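# Lay a towel flat, lengthwise forward, beside the basket

## Task

Leave the towel lying flat on the table as a single layer with its long edges running straight away from the robot toward the far table edge. Keep it at least a finger's width inside the table edge, at least two fingers' width from the basket rim, and more than a hand's width from either arm's column. The basket must stay upright with its whole base on the table, no more than three fingers' width from its starting spot and turned about the same way. Finally release everything and pull the grippers away. It only counts if everything stays in place without the robot holding it.

## Robot and tools

Robot: two arms, left_arm and right_arm, each a six-joint arm with a two-finger parallel gripper. Both report in one scene frame: origin on the table surface midway between the arms, +x out across the table away from the robot, +z up, and left_arm on the +y side. The names left and right do not match image sides. Base roots: left_arm at (+0.041, +0.375, 0) m, quat_wxyz (+0.998, 0, 0, -0.061); right_arm at (-0.046, -0.227, 0) m, quat_wxyz (+0.996, 0, 0, +0.085).

Gripper axes: fingers extend along the gripper's +z and close along its y axis. end_effector_position is the point between the pads, roughly 1 cm short of the fingertips. Printed positions can be a little wrong, more so at long reach.

The 14-number row (used by both motion tools): one flat list covering both arms, always 14 values each in [-1, 1], even if one arm stays still. Order: left_arm dx, dy, dz, rx, ry, rz, opening, then right_arm dx, dy, dz, rx, ry, rz, opening. The first six per arm are an offset, not a pose: a displacement from the gripper's measured pose, expressed in that gripper's own axes. Scale: 1.0 equals 0.6 m for dx, dy, dz and 180 degrees for the rotation; rx, ry, rz form a single rotation vector. Opening is absolute, not an offset: +1 fully open (0.094 m), -1 closed.

execute_actions(actions): a list of up to 15 actions; each action is a list of up to 15 rows, one per control step of 1/30 s. If fewer than 15 rows are given, the last row is repeated to fill the action. Every row in an action is measured from the gripper pose at that action's start, not from the row before; for a call's first action that is the pose in the latest result for this scene. An empty list just returns the current state and images.

move(target, speed, blocking): target is one 14-number row as above, offsets taken from the pose in the last result that printed one. Each gripper travels a straight line toward its goal; both arms finish together, within 0.5 to 10 s (cut off at 10 s). speed is m/s, 0.002 to 0.5, default 0.25; rotation rate is capped at twice that in rad/s. Openings are sent at the start. Moves do not avoid obstacles or the other arm, and grippers may lag, drift, or overshoot the speed when an arm is nearly straight. Faster moves and targets set deeper past a contact push harder. blocking=false returns after 0.5 s while the arm continues; until a result shows it ended, other moves and execute_actions are refused, so use wait or stop. The result adds a move: line with the ending (done, off_target, moving, held, fault), any limits (paced = pose was clipped; held = a check blocked steps, after which the arm may jump faster), and each gripper's remaining distance to its goal. If only one arm is named, the other finished.

wait(seconds): 0 to 10; the arms keep their last command, and an ongoing move keeps going (returns early if it ends). stop(): brakes a running move; braking needs space, and fingers keep moving. zoom_image(camera, region): enlarges [x0, y0, x1, y1] pixels (max 504 by 504) of the latest image from cam_head_left, cam_head_right, cam_high, cam_left_wrist or cam_right_wrist; all are 504x504 and arrive in that order. read_manual(section): licence text only. finished_scene(scene): give the current scene number; ends it for good and reports success.

Controller behaviour: each step the commanded pose is clipped to within 70 mm and 16 degrees of the measured pose, then damped IK follows it, favouring position over orientation. Distant goals need several actions; after an action the arm settles at its last clipped pose, so send the remainder next. Arms tend to finish a centimetre or more low, and repeated zero offsets let them sag further; to hold an arm, first send the offset back to its desired pose, then zeros, raising the aim if it stays low. Elbows never fully straighten. Hand target lines show where the controller is currently driving each gripper. A pose unreachable line means a clearance check altered or blocked that arm's command. HELD marks control steps where an arm's command was held back; step readings appear only after execute_actions.

Gripping: grip_measured uses the command scale. To keep hold, command about 0.03 below grip_measured; a smaller gap grips more lightly. Pad force tops out near 50 to 62 N, less on very thin items (under about 2 mm, like cloth), with a brief spike at first contact. Readings may be off by about 1 mm per gripper.

Joint ranges (rad): waist -2.618 to 3.054, shoulder 0 to 3.142, elbow 0 to 3.142, wrist pitch -1.571 to 1.571, wrist yaw -1.571 to 1.571, wrist roll -2.094 to 2.094. A wrist camera mount sits on each gripper and can collide.

Cautions: never drop or knock anything off the table; avoid slams, hard hits and strong pushes; keep the arms from striking or pressing each other. Expect occasional brief tugs on held items. Holding loads heats motors: MOTOR HOT from 75 °C, a 10 s stop of that arm at 90 °C, and at 100 °C the arm loses holding and falls; these appear as OVER-TEMPERATURE FAULT lines. Camera calibration lines (K, distortion, T_world_to_cam) map scene-frame points to pixels, within a few degrees and millimetres of error.

Each tool is called after ">>>" as name(argument=value, ...), one argument or row to a line, values as JSON.

## Session

>>> execute_actions(
  actions=[],
)

Scene clock: 0.00 s.
left_arm: end_effector_position=(+0.2258, +0.0800, +0.3309) grip_measured=+1.000 end_effector_quat_wxyz=(+0.416, +0.655, +0.393, +0.493) | right_arm: end_effector_position=(+0.5725, -0.2925, +0.2265) grip_measured=+1.000 end_effector_quat_wxyz=(+0.458, +0.060, +0.884, +0.075)
Joint positions: left_arm=[-1.409  1.353  1.231 -0.584 -1.31   1.212  0.094] | right_arm=[-0.34   2.186  2.083 -0.519 -0.217  0.078  0.094]
Joint velocities: left_arm=[-0.032  0.002  0.007  0.066 -0.022 -0.022  0.   ] | right_arm=[ 0.002 -0.002  0.002 -0.022 -0.007  0.007  0.   ]
Motor temperatures (°C, as the motors report them): left_arm=[27 27 28 28 28 26] | right_arm=[25 27 27 27 25 26]
Hand target (left_arm): +0.226, +0.083, +0.336; +0.420, +0.650, +0.397, +0.494
Hand target (right_arm): +0.574, -0.292, +0.239; +0.471, +0.056, +0.877, +0.075

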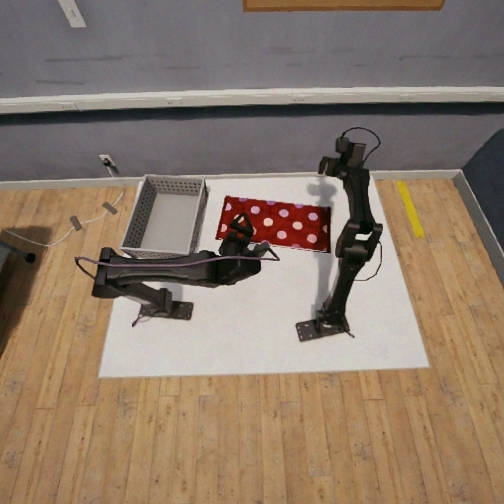

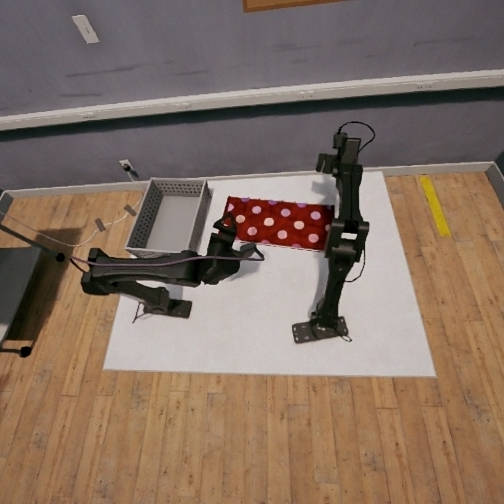

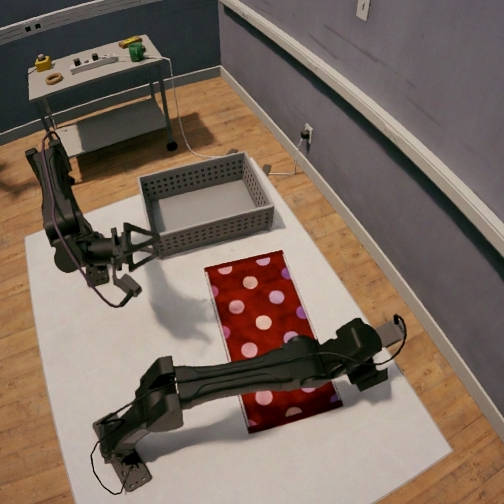

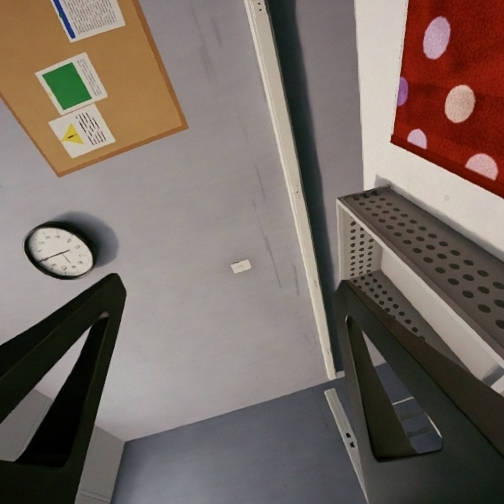

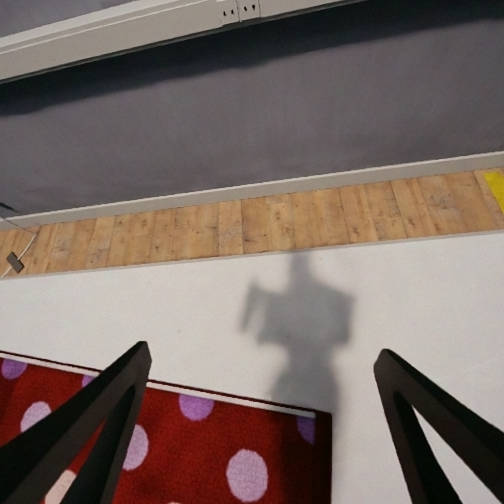

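>>> zoom_image(
  camera="cam_high",
  region=[170,230,380,450],
)

>>> zoom_image(
  camera="cam_head_left",
  region=[190,165,370,275],
)

Region (170, 230, 380, 450) of cam_high's 504x504 image, scaled by 2.291, with more detail than that image has; it fills the left 481 columns of this view, and the rest is white.

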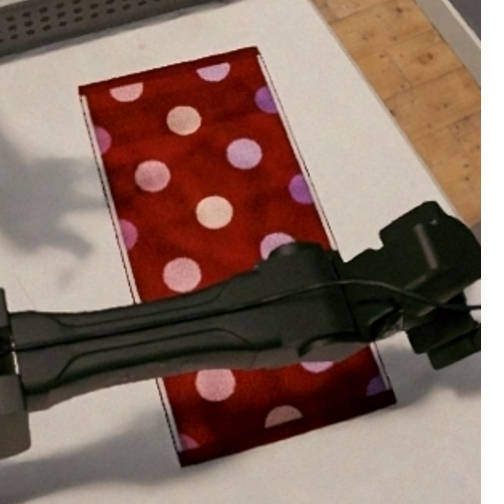

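Region (190, 165, 370, 275) of cam_head_left's 504x504 image, scaled by 2.800, with more detail than that image has.

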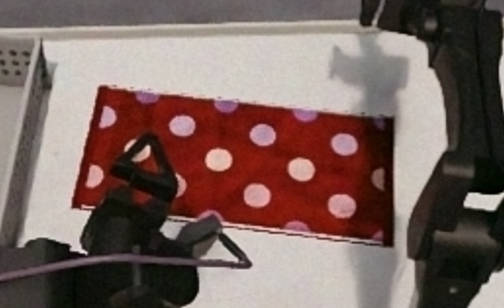

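>>> move(
  target=[0.46,-0.17,-0.05,0.291,0.268,-0.572,0,0,0,0,0,0,0,0],
  speed=0.4,
)

>>> move(
  target=[0,0,0,0,0,0,0,0.558,0.67,-0.105,-0.119,0.206,-0.251,0],
)

Scene clock: 4.20 s.
left_arm: end_effector_position=(+0.2462, +0.3707, +0.3170) grip_measured=+0.002 end_effector_quat_wxyz=(+0.272, +0.004, +0.962, -0.000) | right_arm: end_effector_position=(+0.5725, -0.2925, +0.2264) grip_measured=+0.002 end_effector_quat_wxyz=(+0.458, +0.060, +0.884, +0.076)
Joint positions: left_arm=[ 0.082  1.081  1.62  -1.559 -0.019 -0.027  0.047] | right_arm=[-0.34   2.186  2.083 -0.519 -0.217  0.078  0.047]
Joint velocities: left_arm=[ 0.012  0.007 -0.017 -0.022 -0.007 -0.022  0.001] | right_arm=[-0.002  0.002 -0.012  0.037 -0.066  0.051  0.   ]
Motor temperatures (°C, as the motors report them): left_arm=[27 27 28 28 28 26] | right_arm=[25 29 27 27 25 26]
Hand target (left_arm): +0.238, +0.371, +0.325; +0.283, +0.004, +0.959, -0.003
Hand target (right_arm): +0.572, -0.293, +0.226; +0.458, +0.060, +0.884, +0.076
Off the commanded pose (left_arm): 0.013 m, 12 deg.
Off the commanded pose (right_arm): 0.000 m, 0 deg.
joint sent to its limit (left arm) — the command would take joint 4 (wrist pitch) past its lower limit, so that joint was sent only as far as its limit.
move: off_target (left_arm)
camera_calibration (this result's frames):
cam_left_wrist: T_world_to_cam=[[0.027442, -0.99752, 0.0648151, 0.334806], [-0.973988, -0.0120918, 0.226279, 0.1917], [-0.224934, -0.0693386, -0.971904, 0.488266], [0, 0, 0, 1]] pos_world=[0.287353, 0.370149, 0.409469]
cam_right_wrist: T_world_to_cam=[[0.0058178, -0.990356, -0.138425, -0.259517], [-0.911583, 0.0516525, -0.407858, 0.680652], [0.411074, 0.128559, -0.902491, 0.098982], [0, 0, 0, 1]] pos_world=[0.581292, -0.304896, 0.331016]

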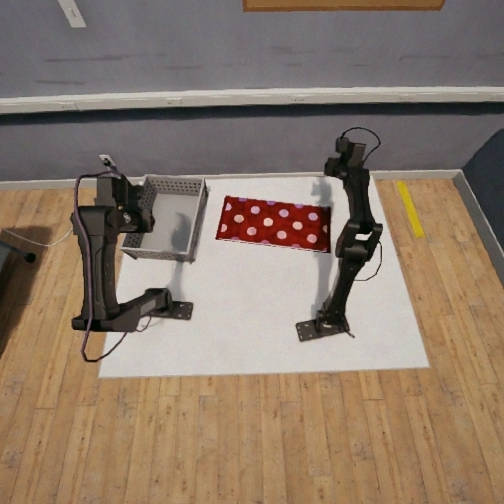

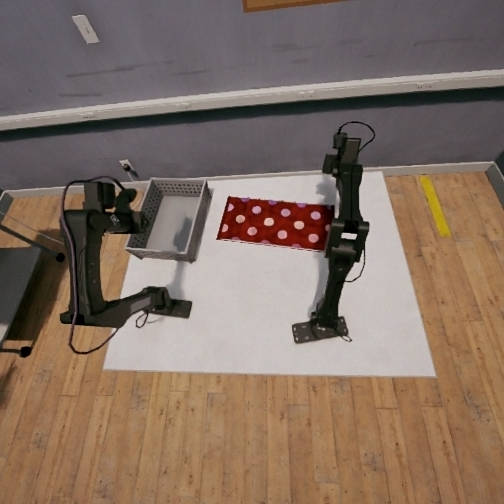

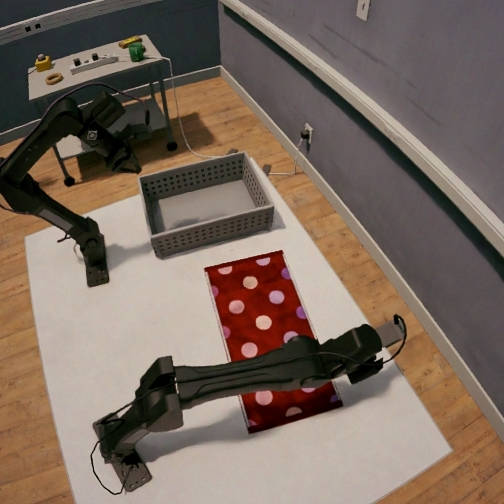

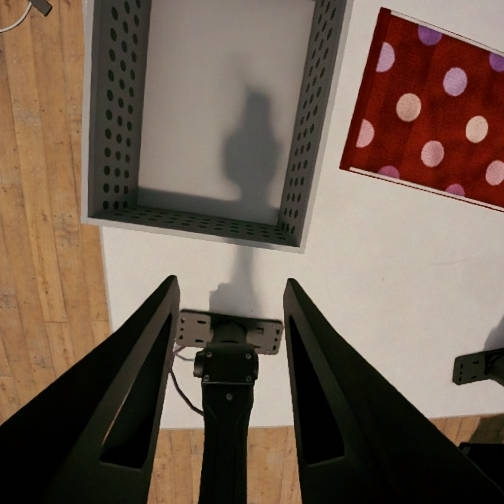

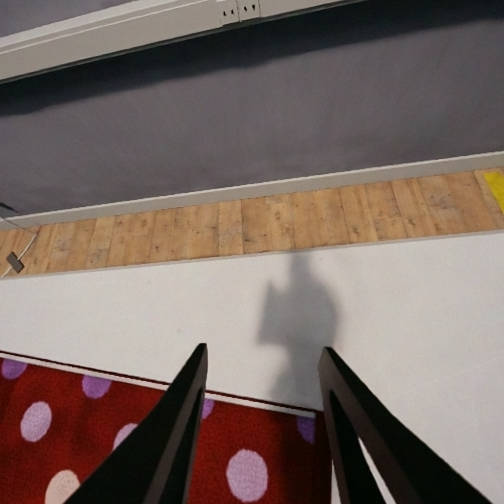

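Scene clock: 7.00 s.
left_arm: end_effector_position=(+0.2462, +0.3707, +0.3170) grip_measured=+0.002 end_effector_quat_wxyz=(+0.272, +0.004, +0.962, -0.000) | right_arm: end_effector_position=(+0.3373, +0.1613, +0.0633) grip_measured=+0.002 end_effector_quat_wxyz=(+0.147, -0.387, +0.907, +0.080)
Joint positions: left_arm=[ 0.082  1.081  1.62  -1.559 -0.019 -0.027  0.047] | right_arm=[ 0.606  2.386  2.14  -0.991 -0.04  -0.024  0.047]
Joint velocities: left_arm=[ 0.002  0.017 -0.007 -0.037 -0.037 -0.037 -0.001] | right_arm=[-0.007  0.002 -0.002 -0.051 -0.037  0.007 -0.   ]
Motor temperatures (°C, as the motors report them): left_arm=[27 27 28 29 28 26] | right_arm=[25 29 28 28 25 26]
Hand target (left_arm): +0.246, +0.371, +0.317; +0.272, +0.004, +0.962, +0.000
Hand target (right_arm): +0.343, +0.162, +0.073; +0.158, -0.381, +0.907, +0.083
Off the commanded pose (left_arm): 0.000 m, 0 deg.
Off the commanded pose (right_arm): 0.011 m, 2 deg.
move: off_target (right_arm)
camera_calibration (this result's frames):
cam_left_wrist: T_world_to_cam=[[0.027442, -0.99752, 0.0648151, 0.334806], [-0.973988, -0.0120918, 0.226279, 0.1917], [-0.224934, -0.0693386, -0.971904, 0.488266], [0, 0, 0, 1]] pos_world=[0.287353, 0.370149, 0.409469]
cam_right_wrist: T_world_to_cam=[[0.768425, -0.639788, -0.0139041, -0.152925], [-0.62504, -0.755019, 0.198171, 0.371445], [-0.137286, -0.143589, -0.980069, 0.223921], [0, 0, 0, 1]] pos_world=[0.380421, 0.214761, 0.143722]

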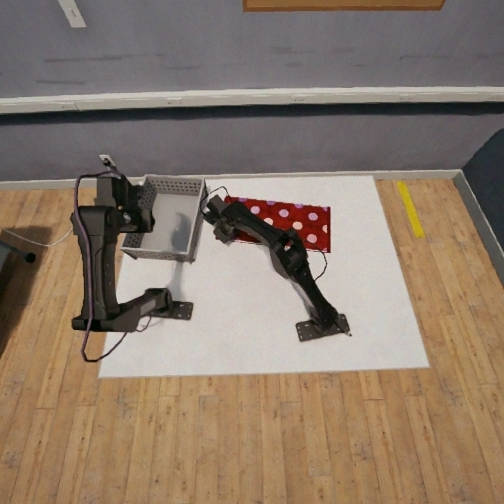

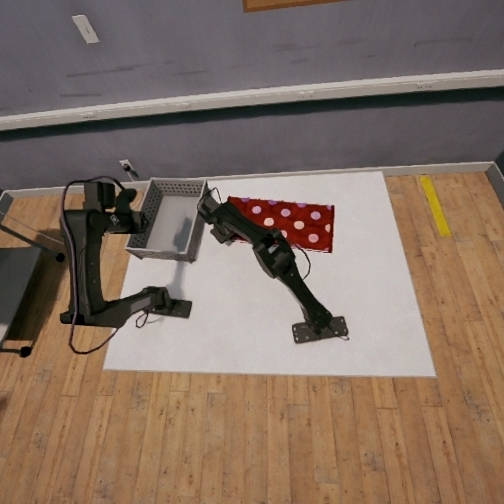

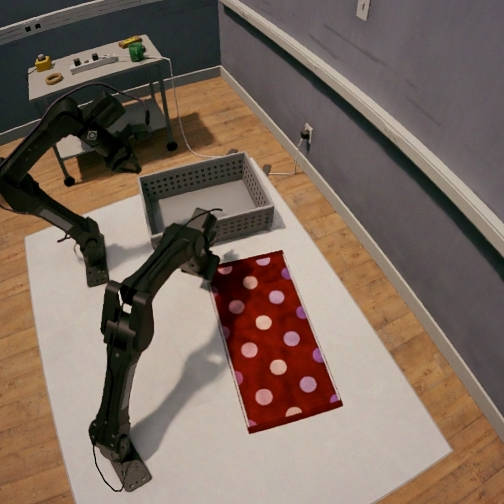

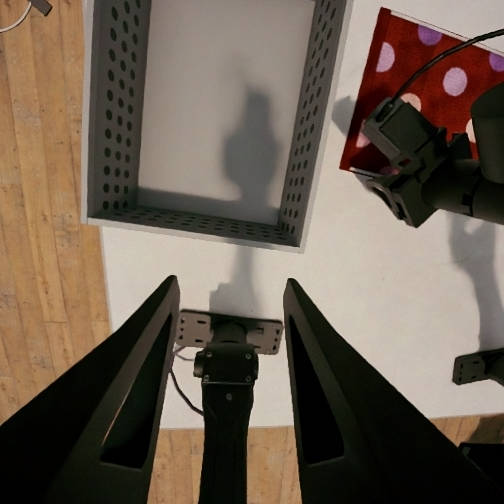

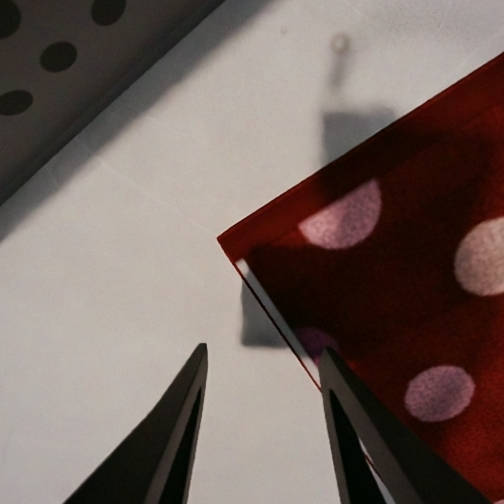

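>>> move(
  target=[0,0,0,0,0,0,0,0,-0.06,0.09,0,0,0,0],
  speed=0.08,
)

Scene clock: 8.17 s.
left_arm: end_effector_position=(+0.2462, +0.3707, +0.3170) grip_measured=+0.002 end_effector_quat_wxyz=(+0.272, +0.004, +0.962, -0.000) | right_arm: end_effector_position=(+0.3591, +0.1515, +0.0248) grip_measured=+0.002 end_effector_quat_wxyz=(+0.138, -0.392, +0.906, +0.079)
Joint positions: left_arm=[ 0.082  1.081  1.62  -1.559 -0.019 -0.027  0.047] | right_arm=[ 0.559  2.469  2.14  -0.927 -0.063 -0.077  0.047]
Joint velocities: left_arm=[-0.022 -0.012  0.012 -0.007 -0.007 -0.007  0.001] | right_arm=[ 0.012 -0.007 -0.017 -0.007  0.066 -0.037  0.001]
Motor temperatures (°C, as the motors report them): left_arm=[27 27 28 29 28 26] | right_arm=[25 30 28 28 25 26]
Hand target (left_arm): +0.246, +0.371, +0.317; +0.272, +0.004, +0.962, -0.000
Hand target (right_arm): +0.374, +0.148, +0.012; +0.148, -0.387, +0.907, +0.078
Off the commanded pose (left_arm): 0.000 m, 0 deg.
Off the commanded pose (right_arm): 0.021 m, 1 deg.
move: off_target (right_arm)
camera_calibration (this result's frames):
cam_left_wrist: T_world_to_cam=[[0.027442, -0.99752, 0.0648151, 0.334806], [-0.973988, -0.0120918, 0.226279, 0.1917], [-0.224934, -0.0693386, -0.971904, 0.488266], [0, 0, 0, 1]] pos_world=[0.287353, 0.370149, 0.409469]
cam_right_wrist: T_world_to_cam=[[0.774498, -0.632257, -0.0200693, -0.179663], [-0.61448, -0.759498, 0.213488, 0.381779], [-0.150222, -0.153014, -0.976739, 0.19376], [0, 0, 0, 1]] pos_world=[0.402852, 0.206015, 0.104142]

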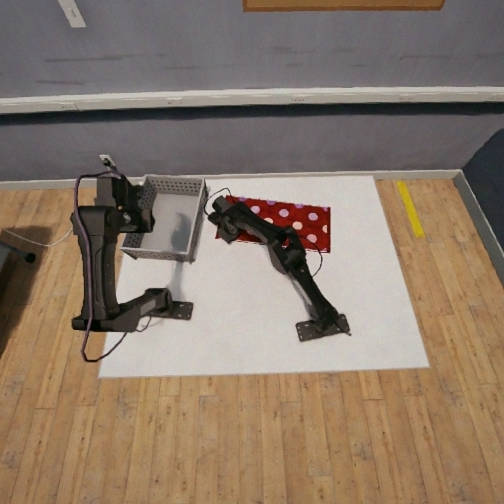

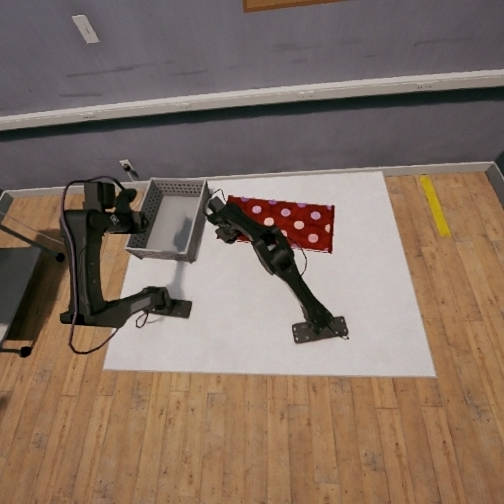

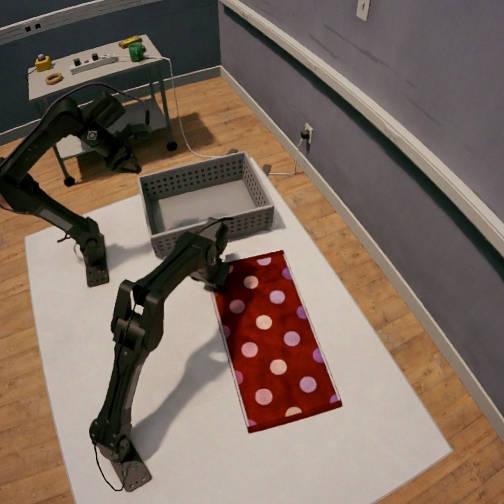

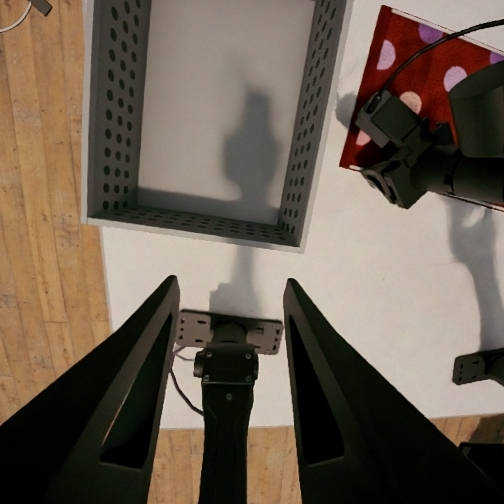

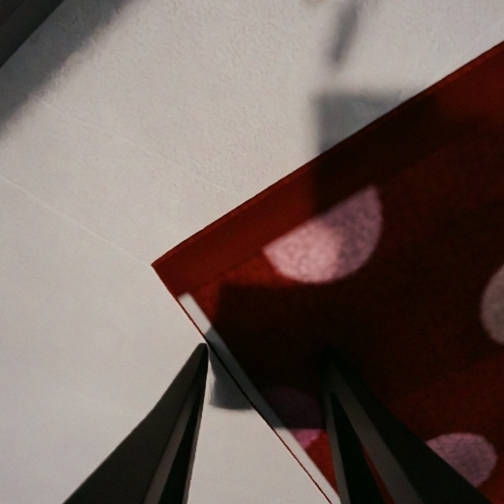

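>>> move(
  target=[0,0,0,0,0,0,0,0.2,0.112,-0.015,-0.026,0,-0.08,0],
  speed=0.08,
)

Scene clock: 10.33 s.
left_arm: end_effector_position=(+0.2462, +0.3707, +0.3170) grip_measured=+0.002 end_effector_quat_wxyz=(+0.272, +0.004, +0.962, -0.000) | right_arm: end_effector_position=(+0.2627, +0.1231, +0.0217) grip_measured=+0.002 end_effector_quat_wxyz=(+0.190, -0.493, +0.844, +0.092)
Joint positions: left_arm=[ 0.082  1.081  1.62  -1.559 -0.019 -0.027  0.047] | right_arm=[ 0.65   2.031  1.353 -0.473 -0.065 -0.222  0.047]
Joint velocities: left_arm=[-0.002  0.012 -0.012  0.022 -0.022 -0.007  0.   ] | right_arm=[-0.012 -0.017 -0.027  0.022  0.022 -0.022  0.001]
Motor temperatures (°C, as the motors report them): left_arm=[27 27 28 29 28 26] | right_arm=[25 30 28 28 25 26]
Hand target (left_arm): +0.246, +0.371, +0.317; +0.272, +0.004, +0.962, -0.000
Hand target (right_arm): +0.230, +0.113, +0.002; +0.131, -0.507, +0.846, +0.099
Off the commanded pose (left_arm): 0.000 m, 0 deg.
Off the commanded pose (right_arm): 0.042 m, 7 deg.
move: off_target (right_arm)
camera_calibration (this result's frames):
cam_left_wrist: T_world_to_cam=[[0.027442, -0.99752, 0.0648151, 0.334806], [-0.973988, -0.0120918, 0.226279, 0.1917], [-0.224934, -0.0693386, -0.971904, 0.488266], [0, 0, 0, 1]] pos_world=[0.287353, 0.370149, 0.409469]
cam_right_wrist: T_world_to_cam=[[0.895272, -0.442309, 0.0533963, -0.179705], [-0.445509, -0.887948, 0.114327, 0.275231], [-0.00315447, -0.126142, -0.992007, 0.130214], [0, 0, 0, 1]] pos_world=[0.283913, 0.181331, 0.107303]

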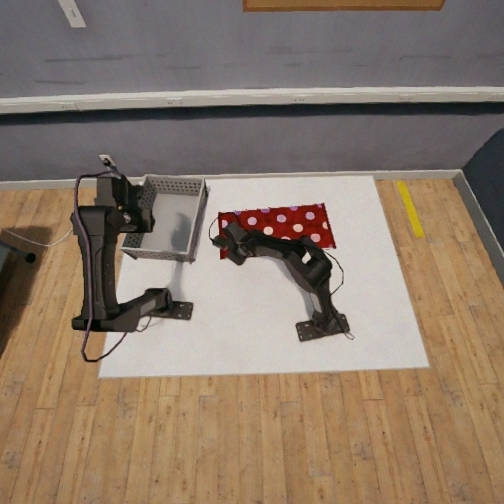

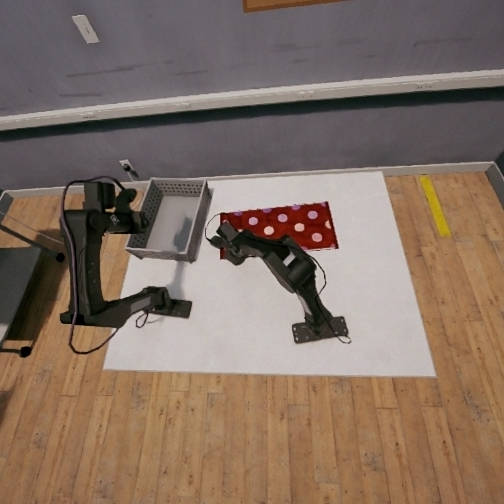

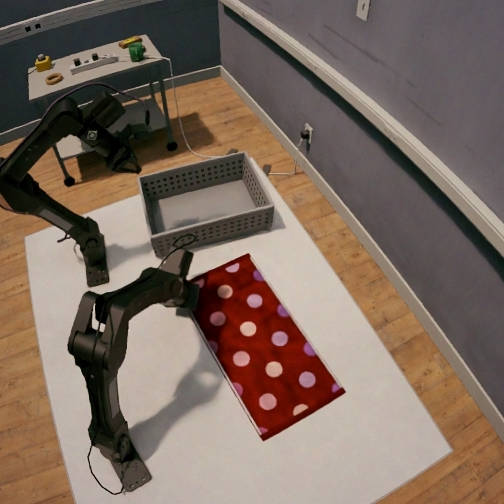

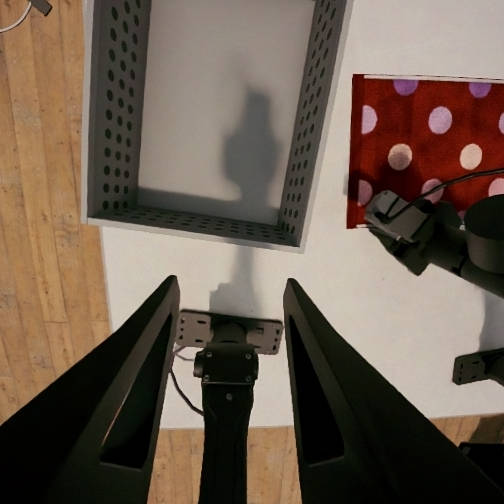

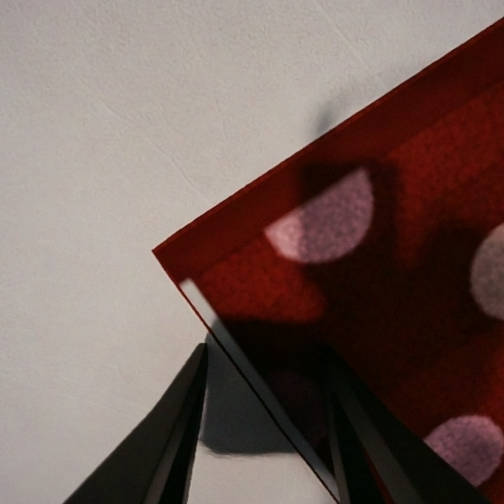

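>>> move(
  target=[0,0,0,0,0,0,0,0.28,0.155,-0.108,-0.04,0.05,-0.16,0],
  speed=0.08,
)

Scene clock: 14.13 s.
left_arm: end_effector_position=(+0.2462, +0.3707, +0.3170) grip_measured=+0.002 end_effector_quat_wxyz=(+0.272, +0.004, +0.962, -0.000) | right_arm: end_effector_position=(+0.1047, +0.0285, +0.0187) grip_measured=+0.002 end_effector_quat_wxyz=(+0.135, -0.693, +0.706, +0.064)
Joint positions: left_arm=[ 0.082  1.081  1.62  -1.559 -0.019 -0.027  0.047] | right_arm=[ 0.824  1.519  0.756 -0.514 -0.066 -0.548  0.047]
Joint velocities: left_arm=[ 0.002  0.002  0.002  0.037 -0.095 -0.066 -0.001] | right_arm=[-0.002  0.012 -0.012 -0.007  0.051  0.051 -0.002]
Motor temperatures (°C, as the motors report them): left_arm=[27 27 28 29 28 26] | right_arm=[25 30 28 27 25 26]
Hand target (left_arm): +0.246, +0.371, +0.317; +0.272, +0.004, +0.962, -0.000
Hand target (right_arm): +0.092, +0.015, +0.012; -0.108, +0.702, -0.701, -0.058
Off the commanded pose (left_arm): 0.000 m, 0 deg.
Off the commanded pose (right_arm): 0.022 m, 3 deg.
move: off_target (right_arm)
camera_calibration (this result's frames):
cam_left_wrist: T_world_to_cam=[[0.027442, -0.99752, 0.0648151, 0.334806], [-0.973988, -0.0120918, 0.226279, 0.1917], [-0.224934, -0.0693386, -0.971904, 0.488266], [0, 0, 0, 1]] pos_world=[0.287353, 0.370149, 0.409469]
cam_right_wrist: T_world_to_cam=[[0.99347, 0.0321491, 0.109471, -0.104813], [0.00341217, -0.967423, 0.253144, 0.0738581], [0.114043, -0.251117, -0.961215, 0.10555], [0, 0, 0, 1]] pos_world=[0.0918397, 0.101327, 0.0942338]

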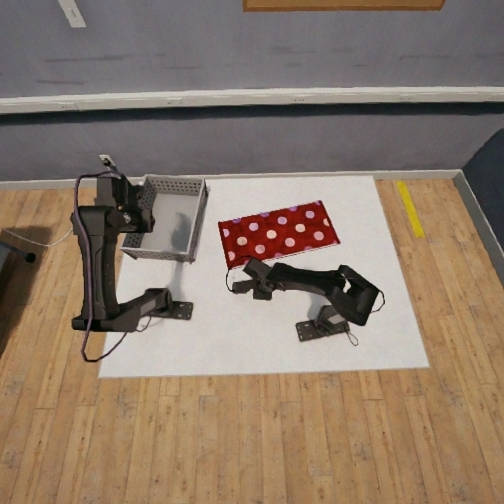

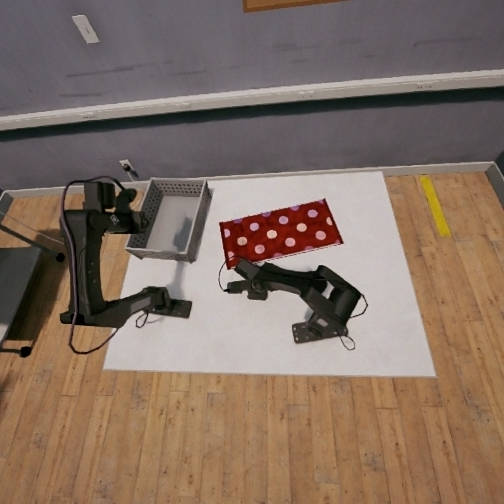

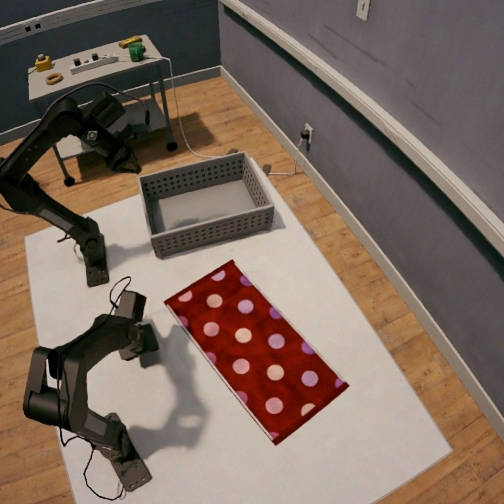

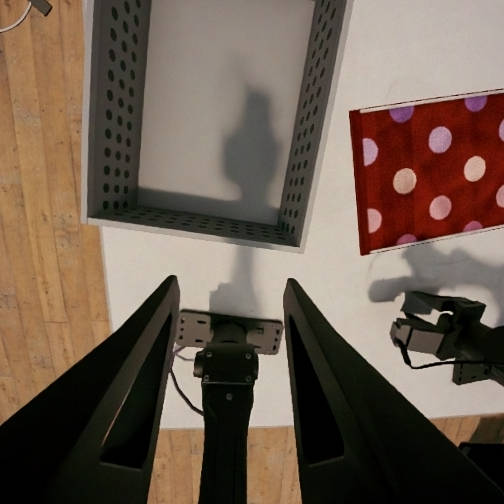

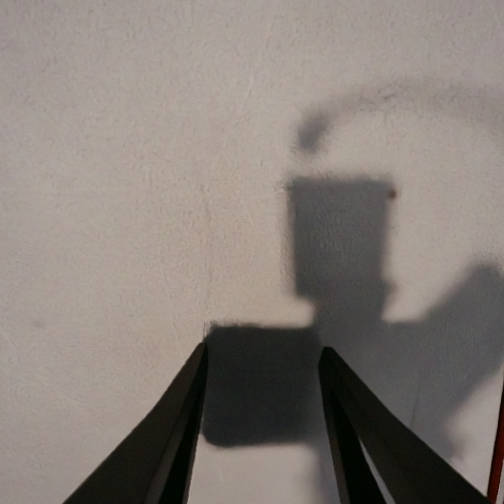

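>>> move(
  target=[0,0,0,0,0,0,0,0,0,-0.08,0,0,0,1],
)

>>> move(
  target=[0,0,0,0,0,0,0,0.19,-0.472,-0.02,0.033,0.097,0.412,1],
)

>>> move(
  target=[0,0,0,0,0,0,0,0,0,0.08,0,0,0,1],
  speed=0.06,
)

>>> move(
  target=[0,0,0,0,0,0,0,0,0.03,0.025,0,0,-0.2,1],
  speed=0.15,
)

Scene clock: 15.37 s.
left_arm: end_effector_position=(+0.2462, +0.3707, +0.3170) grip_measured=+0.002 end_effector_quat_wxyz=(+0.272, +0.004, +0.962, -0.000) | right_arm: end_effector_position=(+0.0952, +0.0113, +0.0549) grip_measured=+1.000 end_effector_quat_wxyz=(+0.122, -0.695, +0.706, +0.057)
Joint positions: left_arm=[ 0.082  1.081  1.62  -1.559 -0.019 -0.027  0.047] | right_arm=[ 0.824  1.397  0.817 -0.727 -0.058 -0.554  0.094]
Joint velocities: left_arm=[ 0.002 -0.007 -0.017 -0.022 -0.022 -0.037 -0.   ] | right_arm=[-0.002 -0.002 -0.007  0.037  0.037 -0.022  0.   ]
Motor temperatures (°C, as the motors report them): left_arm=[27 27 28 29 28 26] | right_arm=[25 30 28 27 25 26]
Hand target (left_arm): +0.246, +0.371, +0.317; +0.272, +0.004, +0.962, -0.000
Hand target (right_arm): +0.100, +0.016, +0.065; -0.135, +0.693, -0.706, -0.064
Off the commanded pose (left_arm): 0.000 m, 0 deg.
Off the commanded pose (right_arm): 0.011 m, 2 deg.
move: off_target (right_arm)
camera_calibration (this result's frames):
cam_left_wrist: T_world_to_cam=[[0.027442, -0.99752, 0.0648151, 0.334806], [-0.973988, -0.0120918, 0.226279, 0.1917], [-0.224934, -0.0693386, -0.971904, 0.488266], [0, 0, 0, 1]] pos_world=[0.287353, 0.370149, 0.409469]
cam_right_wrist: T_world_to_cam=[[0.994225, 0.0385816, 0.100143, -0.0983805], [0.00891303, -0.959604, 0.281213, 0.0459651], [0.106947, -0.278696, -0.954406, 0.13774], [0, 0, 0, 1]] pos_world=[0.0826717, 0.0862917, 0.128386]

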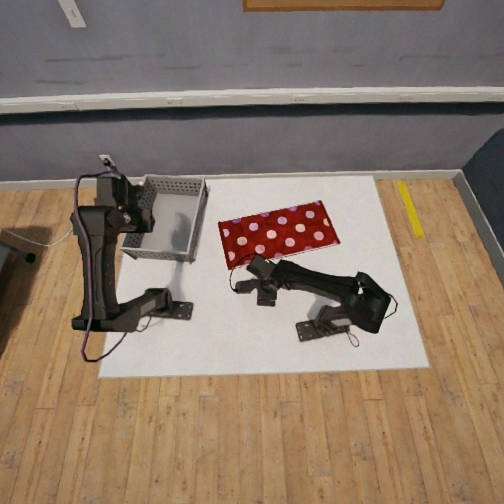

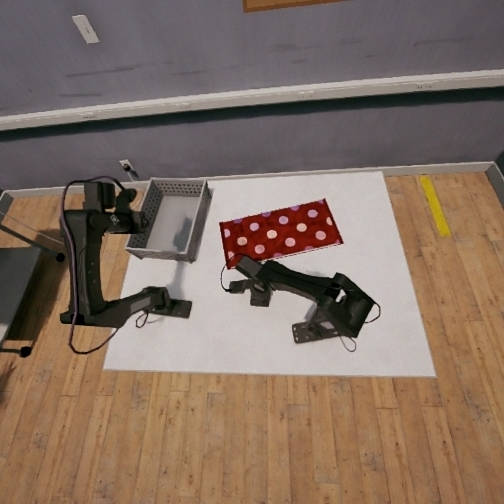

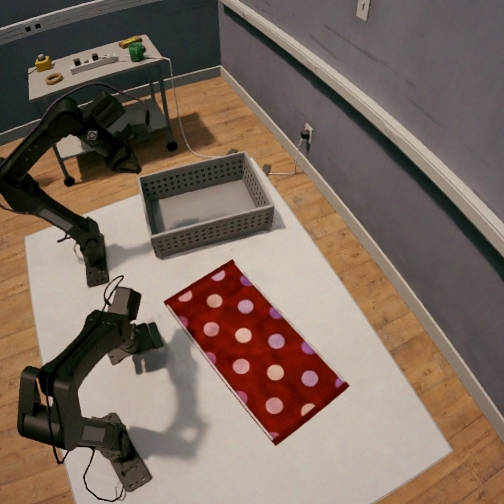

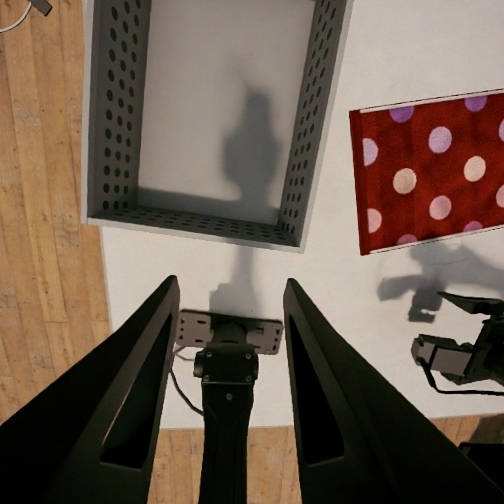

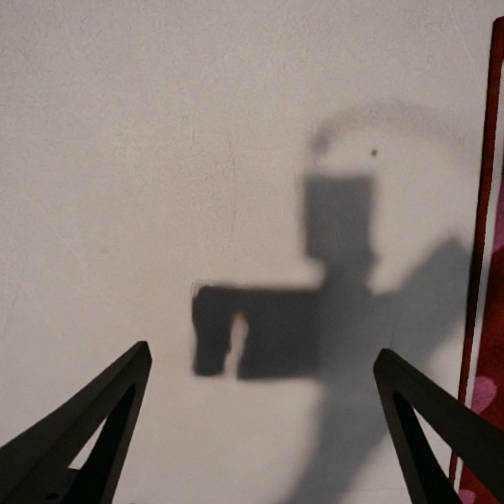

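Scene clock: 18.73 s.
left_arm: end_effector_position=(+0.2462, +0.3707, +0.3170) grip_measured=+0.002 end_effector_quat_wxyz=(+0.272, +0.004, +0.962, -0.000) | right_arm: end_effector_position=(+0.3727, -0.1119, +0.0575) grip_measured=+1.000 end_effector_quat_wxyz=(-0.005, -0.131, +0.991, -0.019)
Joint positions: left_arm=[ 0.082  1.081  1.62  -1.559 -0.019 -0.027  0.047] | right_arm=[ 0.11   2.255  1.946 -1.278  0.037  0.019  0.094]
Joint velocities: left_arm=[ 0.012 -0.017 -0.007  0.037  0.007 -0.066 -0.   ] | right_arm=[-0.002 -0.002 -0.007 -0.022 -0.022  0.051  0.   ]
Motor temperatures (°C, as the motors report them): left_arm=[27 27 28 29 28 26] | right_arm=[25 30 28 27 25 26]
Hand target (left_arm): +0.246, +0.371, +0.317; +0.272, +0.004, +0.962, -0.000
Hand target (right_arm): +0.379, -0.114, +0.063; +0.003, -0.123, +0.992, -0.021
Off the commanded pose (left_arm): 0.000 m, 0 deg.
Off the commanded pose (right_arm): 0.007 m, 1 deg.
move: done
camera_calibration (this result's frames):
cam_left_wrist: T_world_to_cam=[[0.027442, -0.99752, 0.0648151, 0.334806], [-0.973988, -0.0120918, 0.226279, 0.1917], [-0.224934, -0.0693386, -0.971904, 0.488266], [0, 0, 0, 1]] pos_world=[0.287353, 0.370149, 0.409469]
cam_right_wrist: T_world_to_cam=[[0.321897, -0.94629, 0.0302972, -0.225443], [-0.810602, -0.258924, 0.525246, 0.294273], [-0.48919, -0.193634, -0.850411, 0.301956], [0, 0, 0, 1]] pos_world=[0.458822, -0.0786709, 0.109051]

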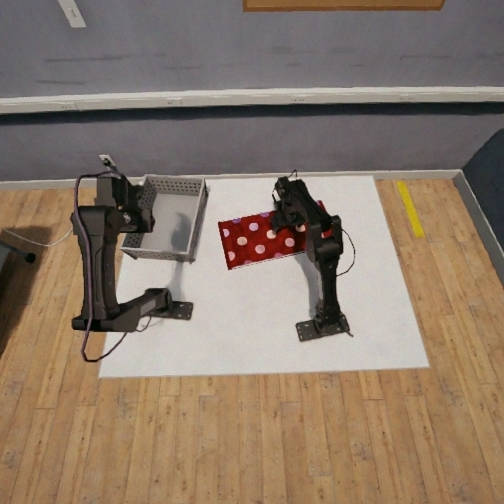

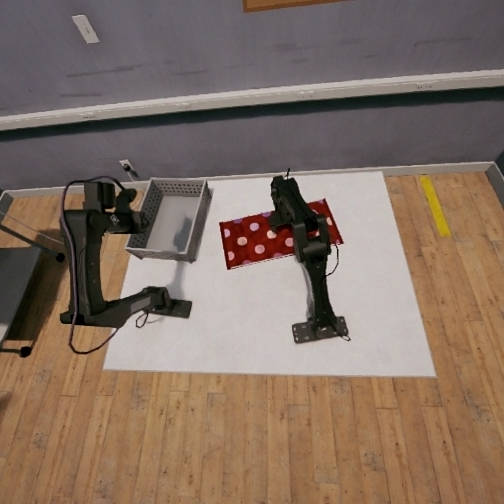

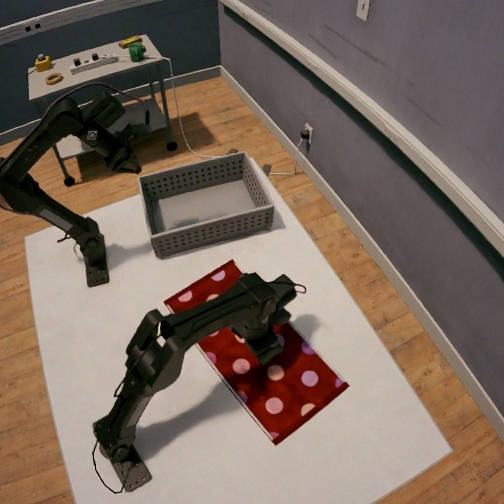

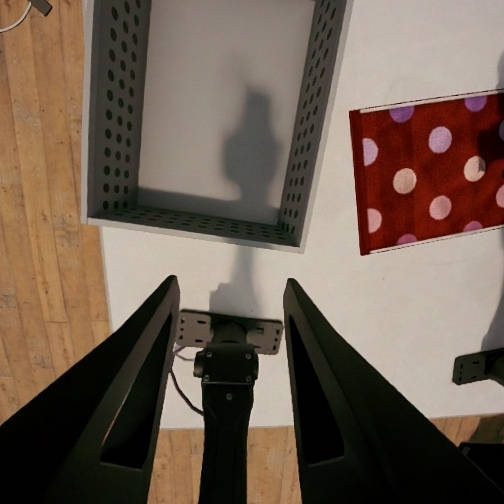

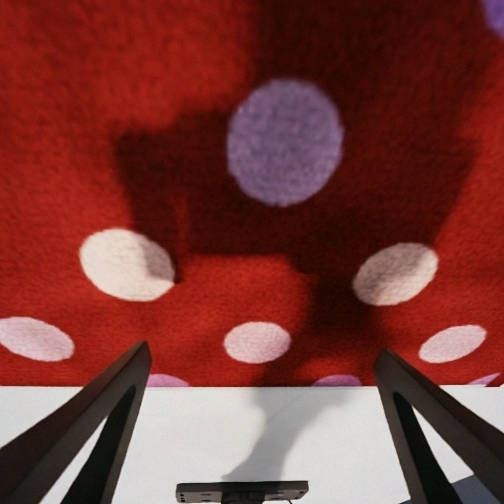

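Scene clock: 19.77 s.
left_arm: end_effector_position=(+0.2462, +0.3707, +0.3170) grip_measured=+0.002 end_effector_quat_wxyz=(+0.272, +0.004, +0.962, -0.000) | right_arm: end_effector_position=(+0.3670, -0.1132, +0.0210) grip_measured=+1.000 end_effector_quat_wxyz=(-0.014, -0.133, +0.991, -0.020)
Joint positions: left_arm=[ 0.082  1.081  1.62  -1.559 -0.019 -0.027  0.047] | right_arm=[ 0.11   2.271  1.826 -1.16   0.035  0.014  0.094]
Joint velocities: left_arm=[-0.002  0.002 -0.007  0.037 -0.051 -0.066 -0.001] | right_arm=[ 0.007  0.002 -0.007 -0.037  0.022 -0.081  0.   ]
Motor temperatures (°C, as the motors report them): left_arm=[27 27 28 29 28 26] | right_arm=[25 30 28 27 25 26]
Hand target (left_arm): +0.246, +0.371, +0.317; +0.272, +0.004, +0.962, -0.000
Hand target (right_arm): +0.371, -0.115, +0.010; -0.006, -0.131, +0.991, -0.020
Off the commanded pose (left_arm): 0.000 m, 0 deg.
Off the commanded pose (right_arm): 0.013 m, 1 deg.
move: off_target (right_arm)
camera_calibration (this result's frames):
cam_left_wrist: T_world_to_cam=[[0.027442, -0.99752, 0.0648151, 0.334806], [-0.973988, -0.0120918, 0.226279, 0.1917], [-0.224934, -0.0693386, -0.971904, 0.488266], [0, 0, 0, 1]] pos_world=[0.287353, 0.370149, 0.409469]
cam_right_wrist: T_world_to_cam=[[0.326693, -0.944734, 0.0273799, -0.225243], [-0.799863, -0.260932, 0.540494, 0.303975], [-0.503478, -0.198476, -0.840902, 0.272351], [0, 0, 0, 1]] pos_world=[0.453847, -0.0794233, 0.0708913]

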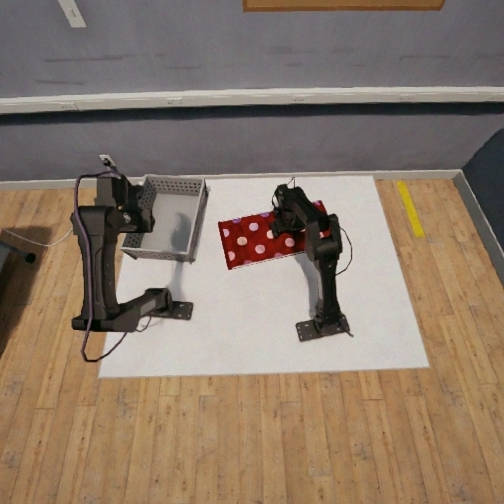

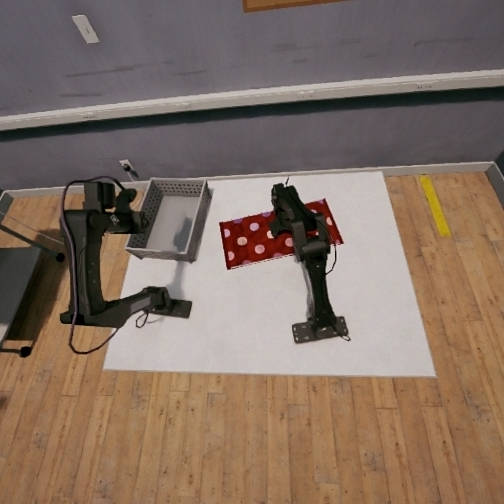

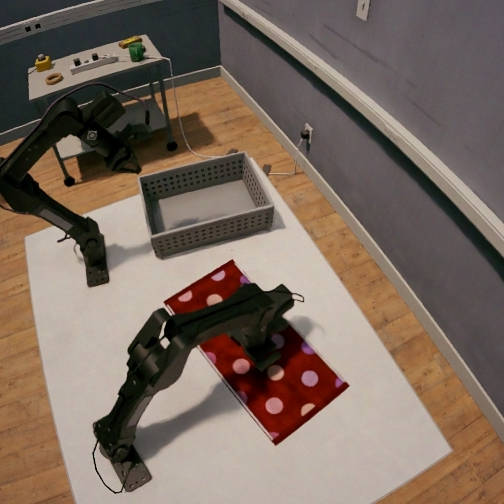

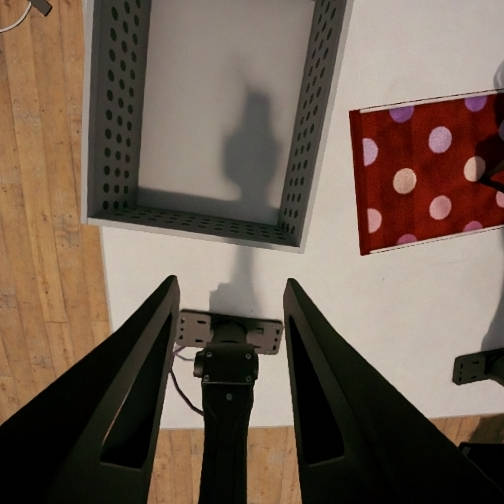

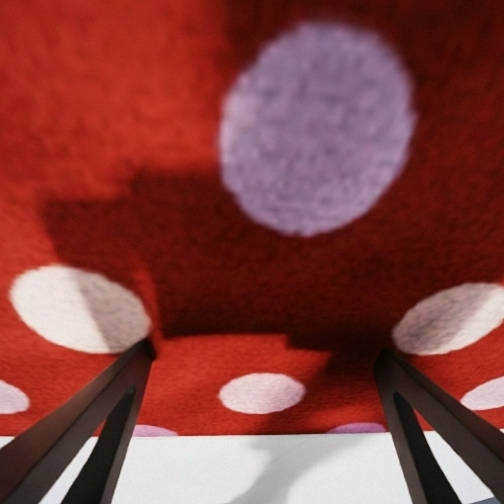

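Scene clock: 22.30 s.
left_arm: end_effector_position=(+0.2462, +0.3707, +0.3170) grip_measured=+0.002 end_effector_quat_wxyz=(+0.272, +0.004, +0.962, -0.000) | right_arm: end_effector_position=(+0.3858, -0.0980, +0.0212) grip_measured=+1.000 end_effector_quat_wxyz=(+0.026, -0.415, +0.909, -0.019)
Joint positions: left_arm=[ 0.082  1.081  1.62  -1.559 -0.019 -0.027  0.047] | right_arm=[ 0.129  2.271  1.826 -1.07   0.031 -0.556  0.094]
Joint velocities: left_arm=[ 0.017 -0.002 -0.002 -0.037 -0.037 -0.037 -0.   ] | right_arm=[-0.007 -0.002 -0.002  0.022 -0.037 -0.022  0.   ]
Motor temperatures (°C, as the motors report them): left_arm=[27 27 28 29 28 26] | right_arm=[25 30 28 27 25 26]
Hand target (left_arm): +0.246, +0.371, +0.317; +0.272, +0.004, +0.962, -0.000
Hand target (right_arm): +0.362, -0.097, +0.006; -0.020, -0.433, +0.901, -0.014
Off the commanded pose (left_arm): 0.000 m, 0 deg.
Off the commanded pose (right_arm): 0.029 m, 6 deg.
move: off_target (right_arm)
camera_calibration (this result's frames):
cam_left_wrist: T_world_to_cam=[[0.027442, -0.99752, 0.0648151, 0.334806], [-0.973988, -0.0120918, 0.226279, 0.1917], [-0.224934, -0.0693386, -0.971904, 0.488266], [0, 0, 0, 1]] pos_world=[0.287353, 0.370149, 0.409469]
cam_right_wrist: T_world_to_cam=[[0.794895, -0.604526, 0.051864, -0.364775], [-0.548929, -0.6801, 0.485943, 0.18616], [-0.258492, -0.414743, -0.872451, 0.169976], [0, 0, 0, 1]] pos_world=[0.436084, -0.0234121, 0.0767507]

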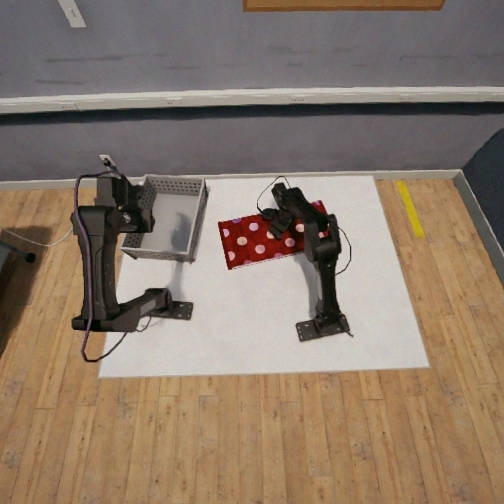

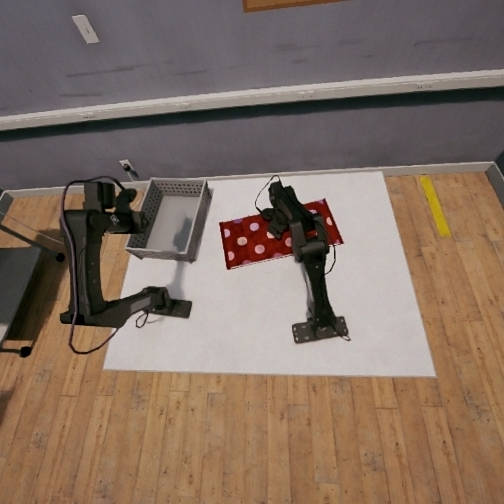

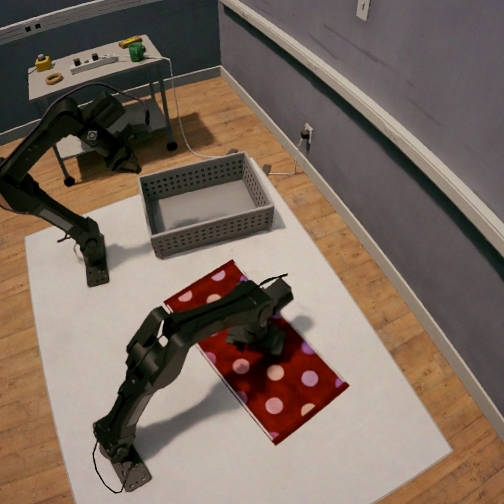

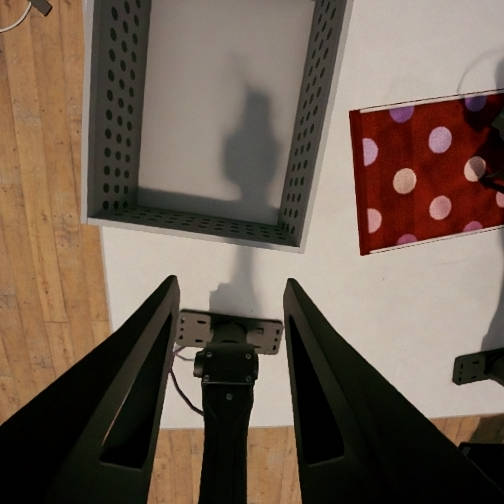

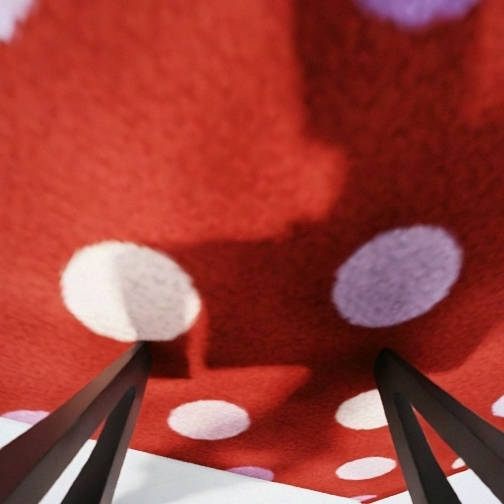

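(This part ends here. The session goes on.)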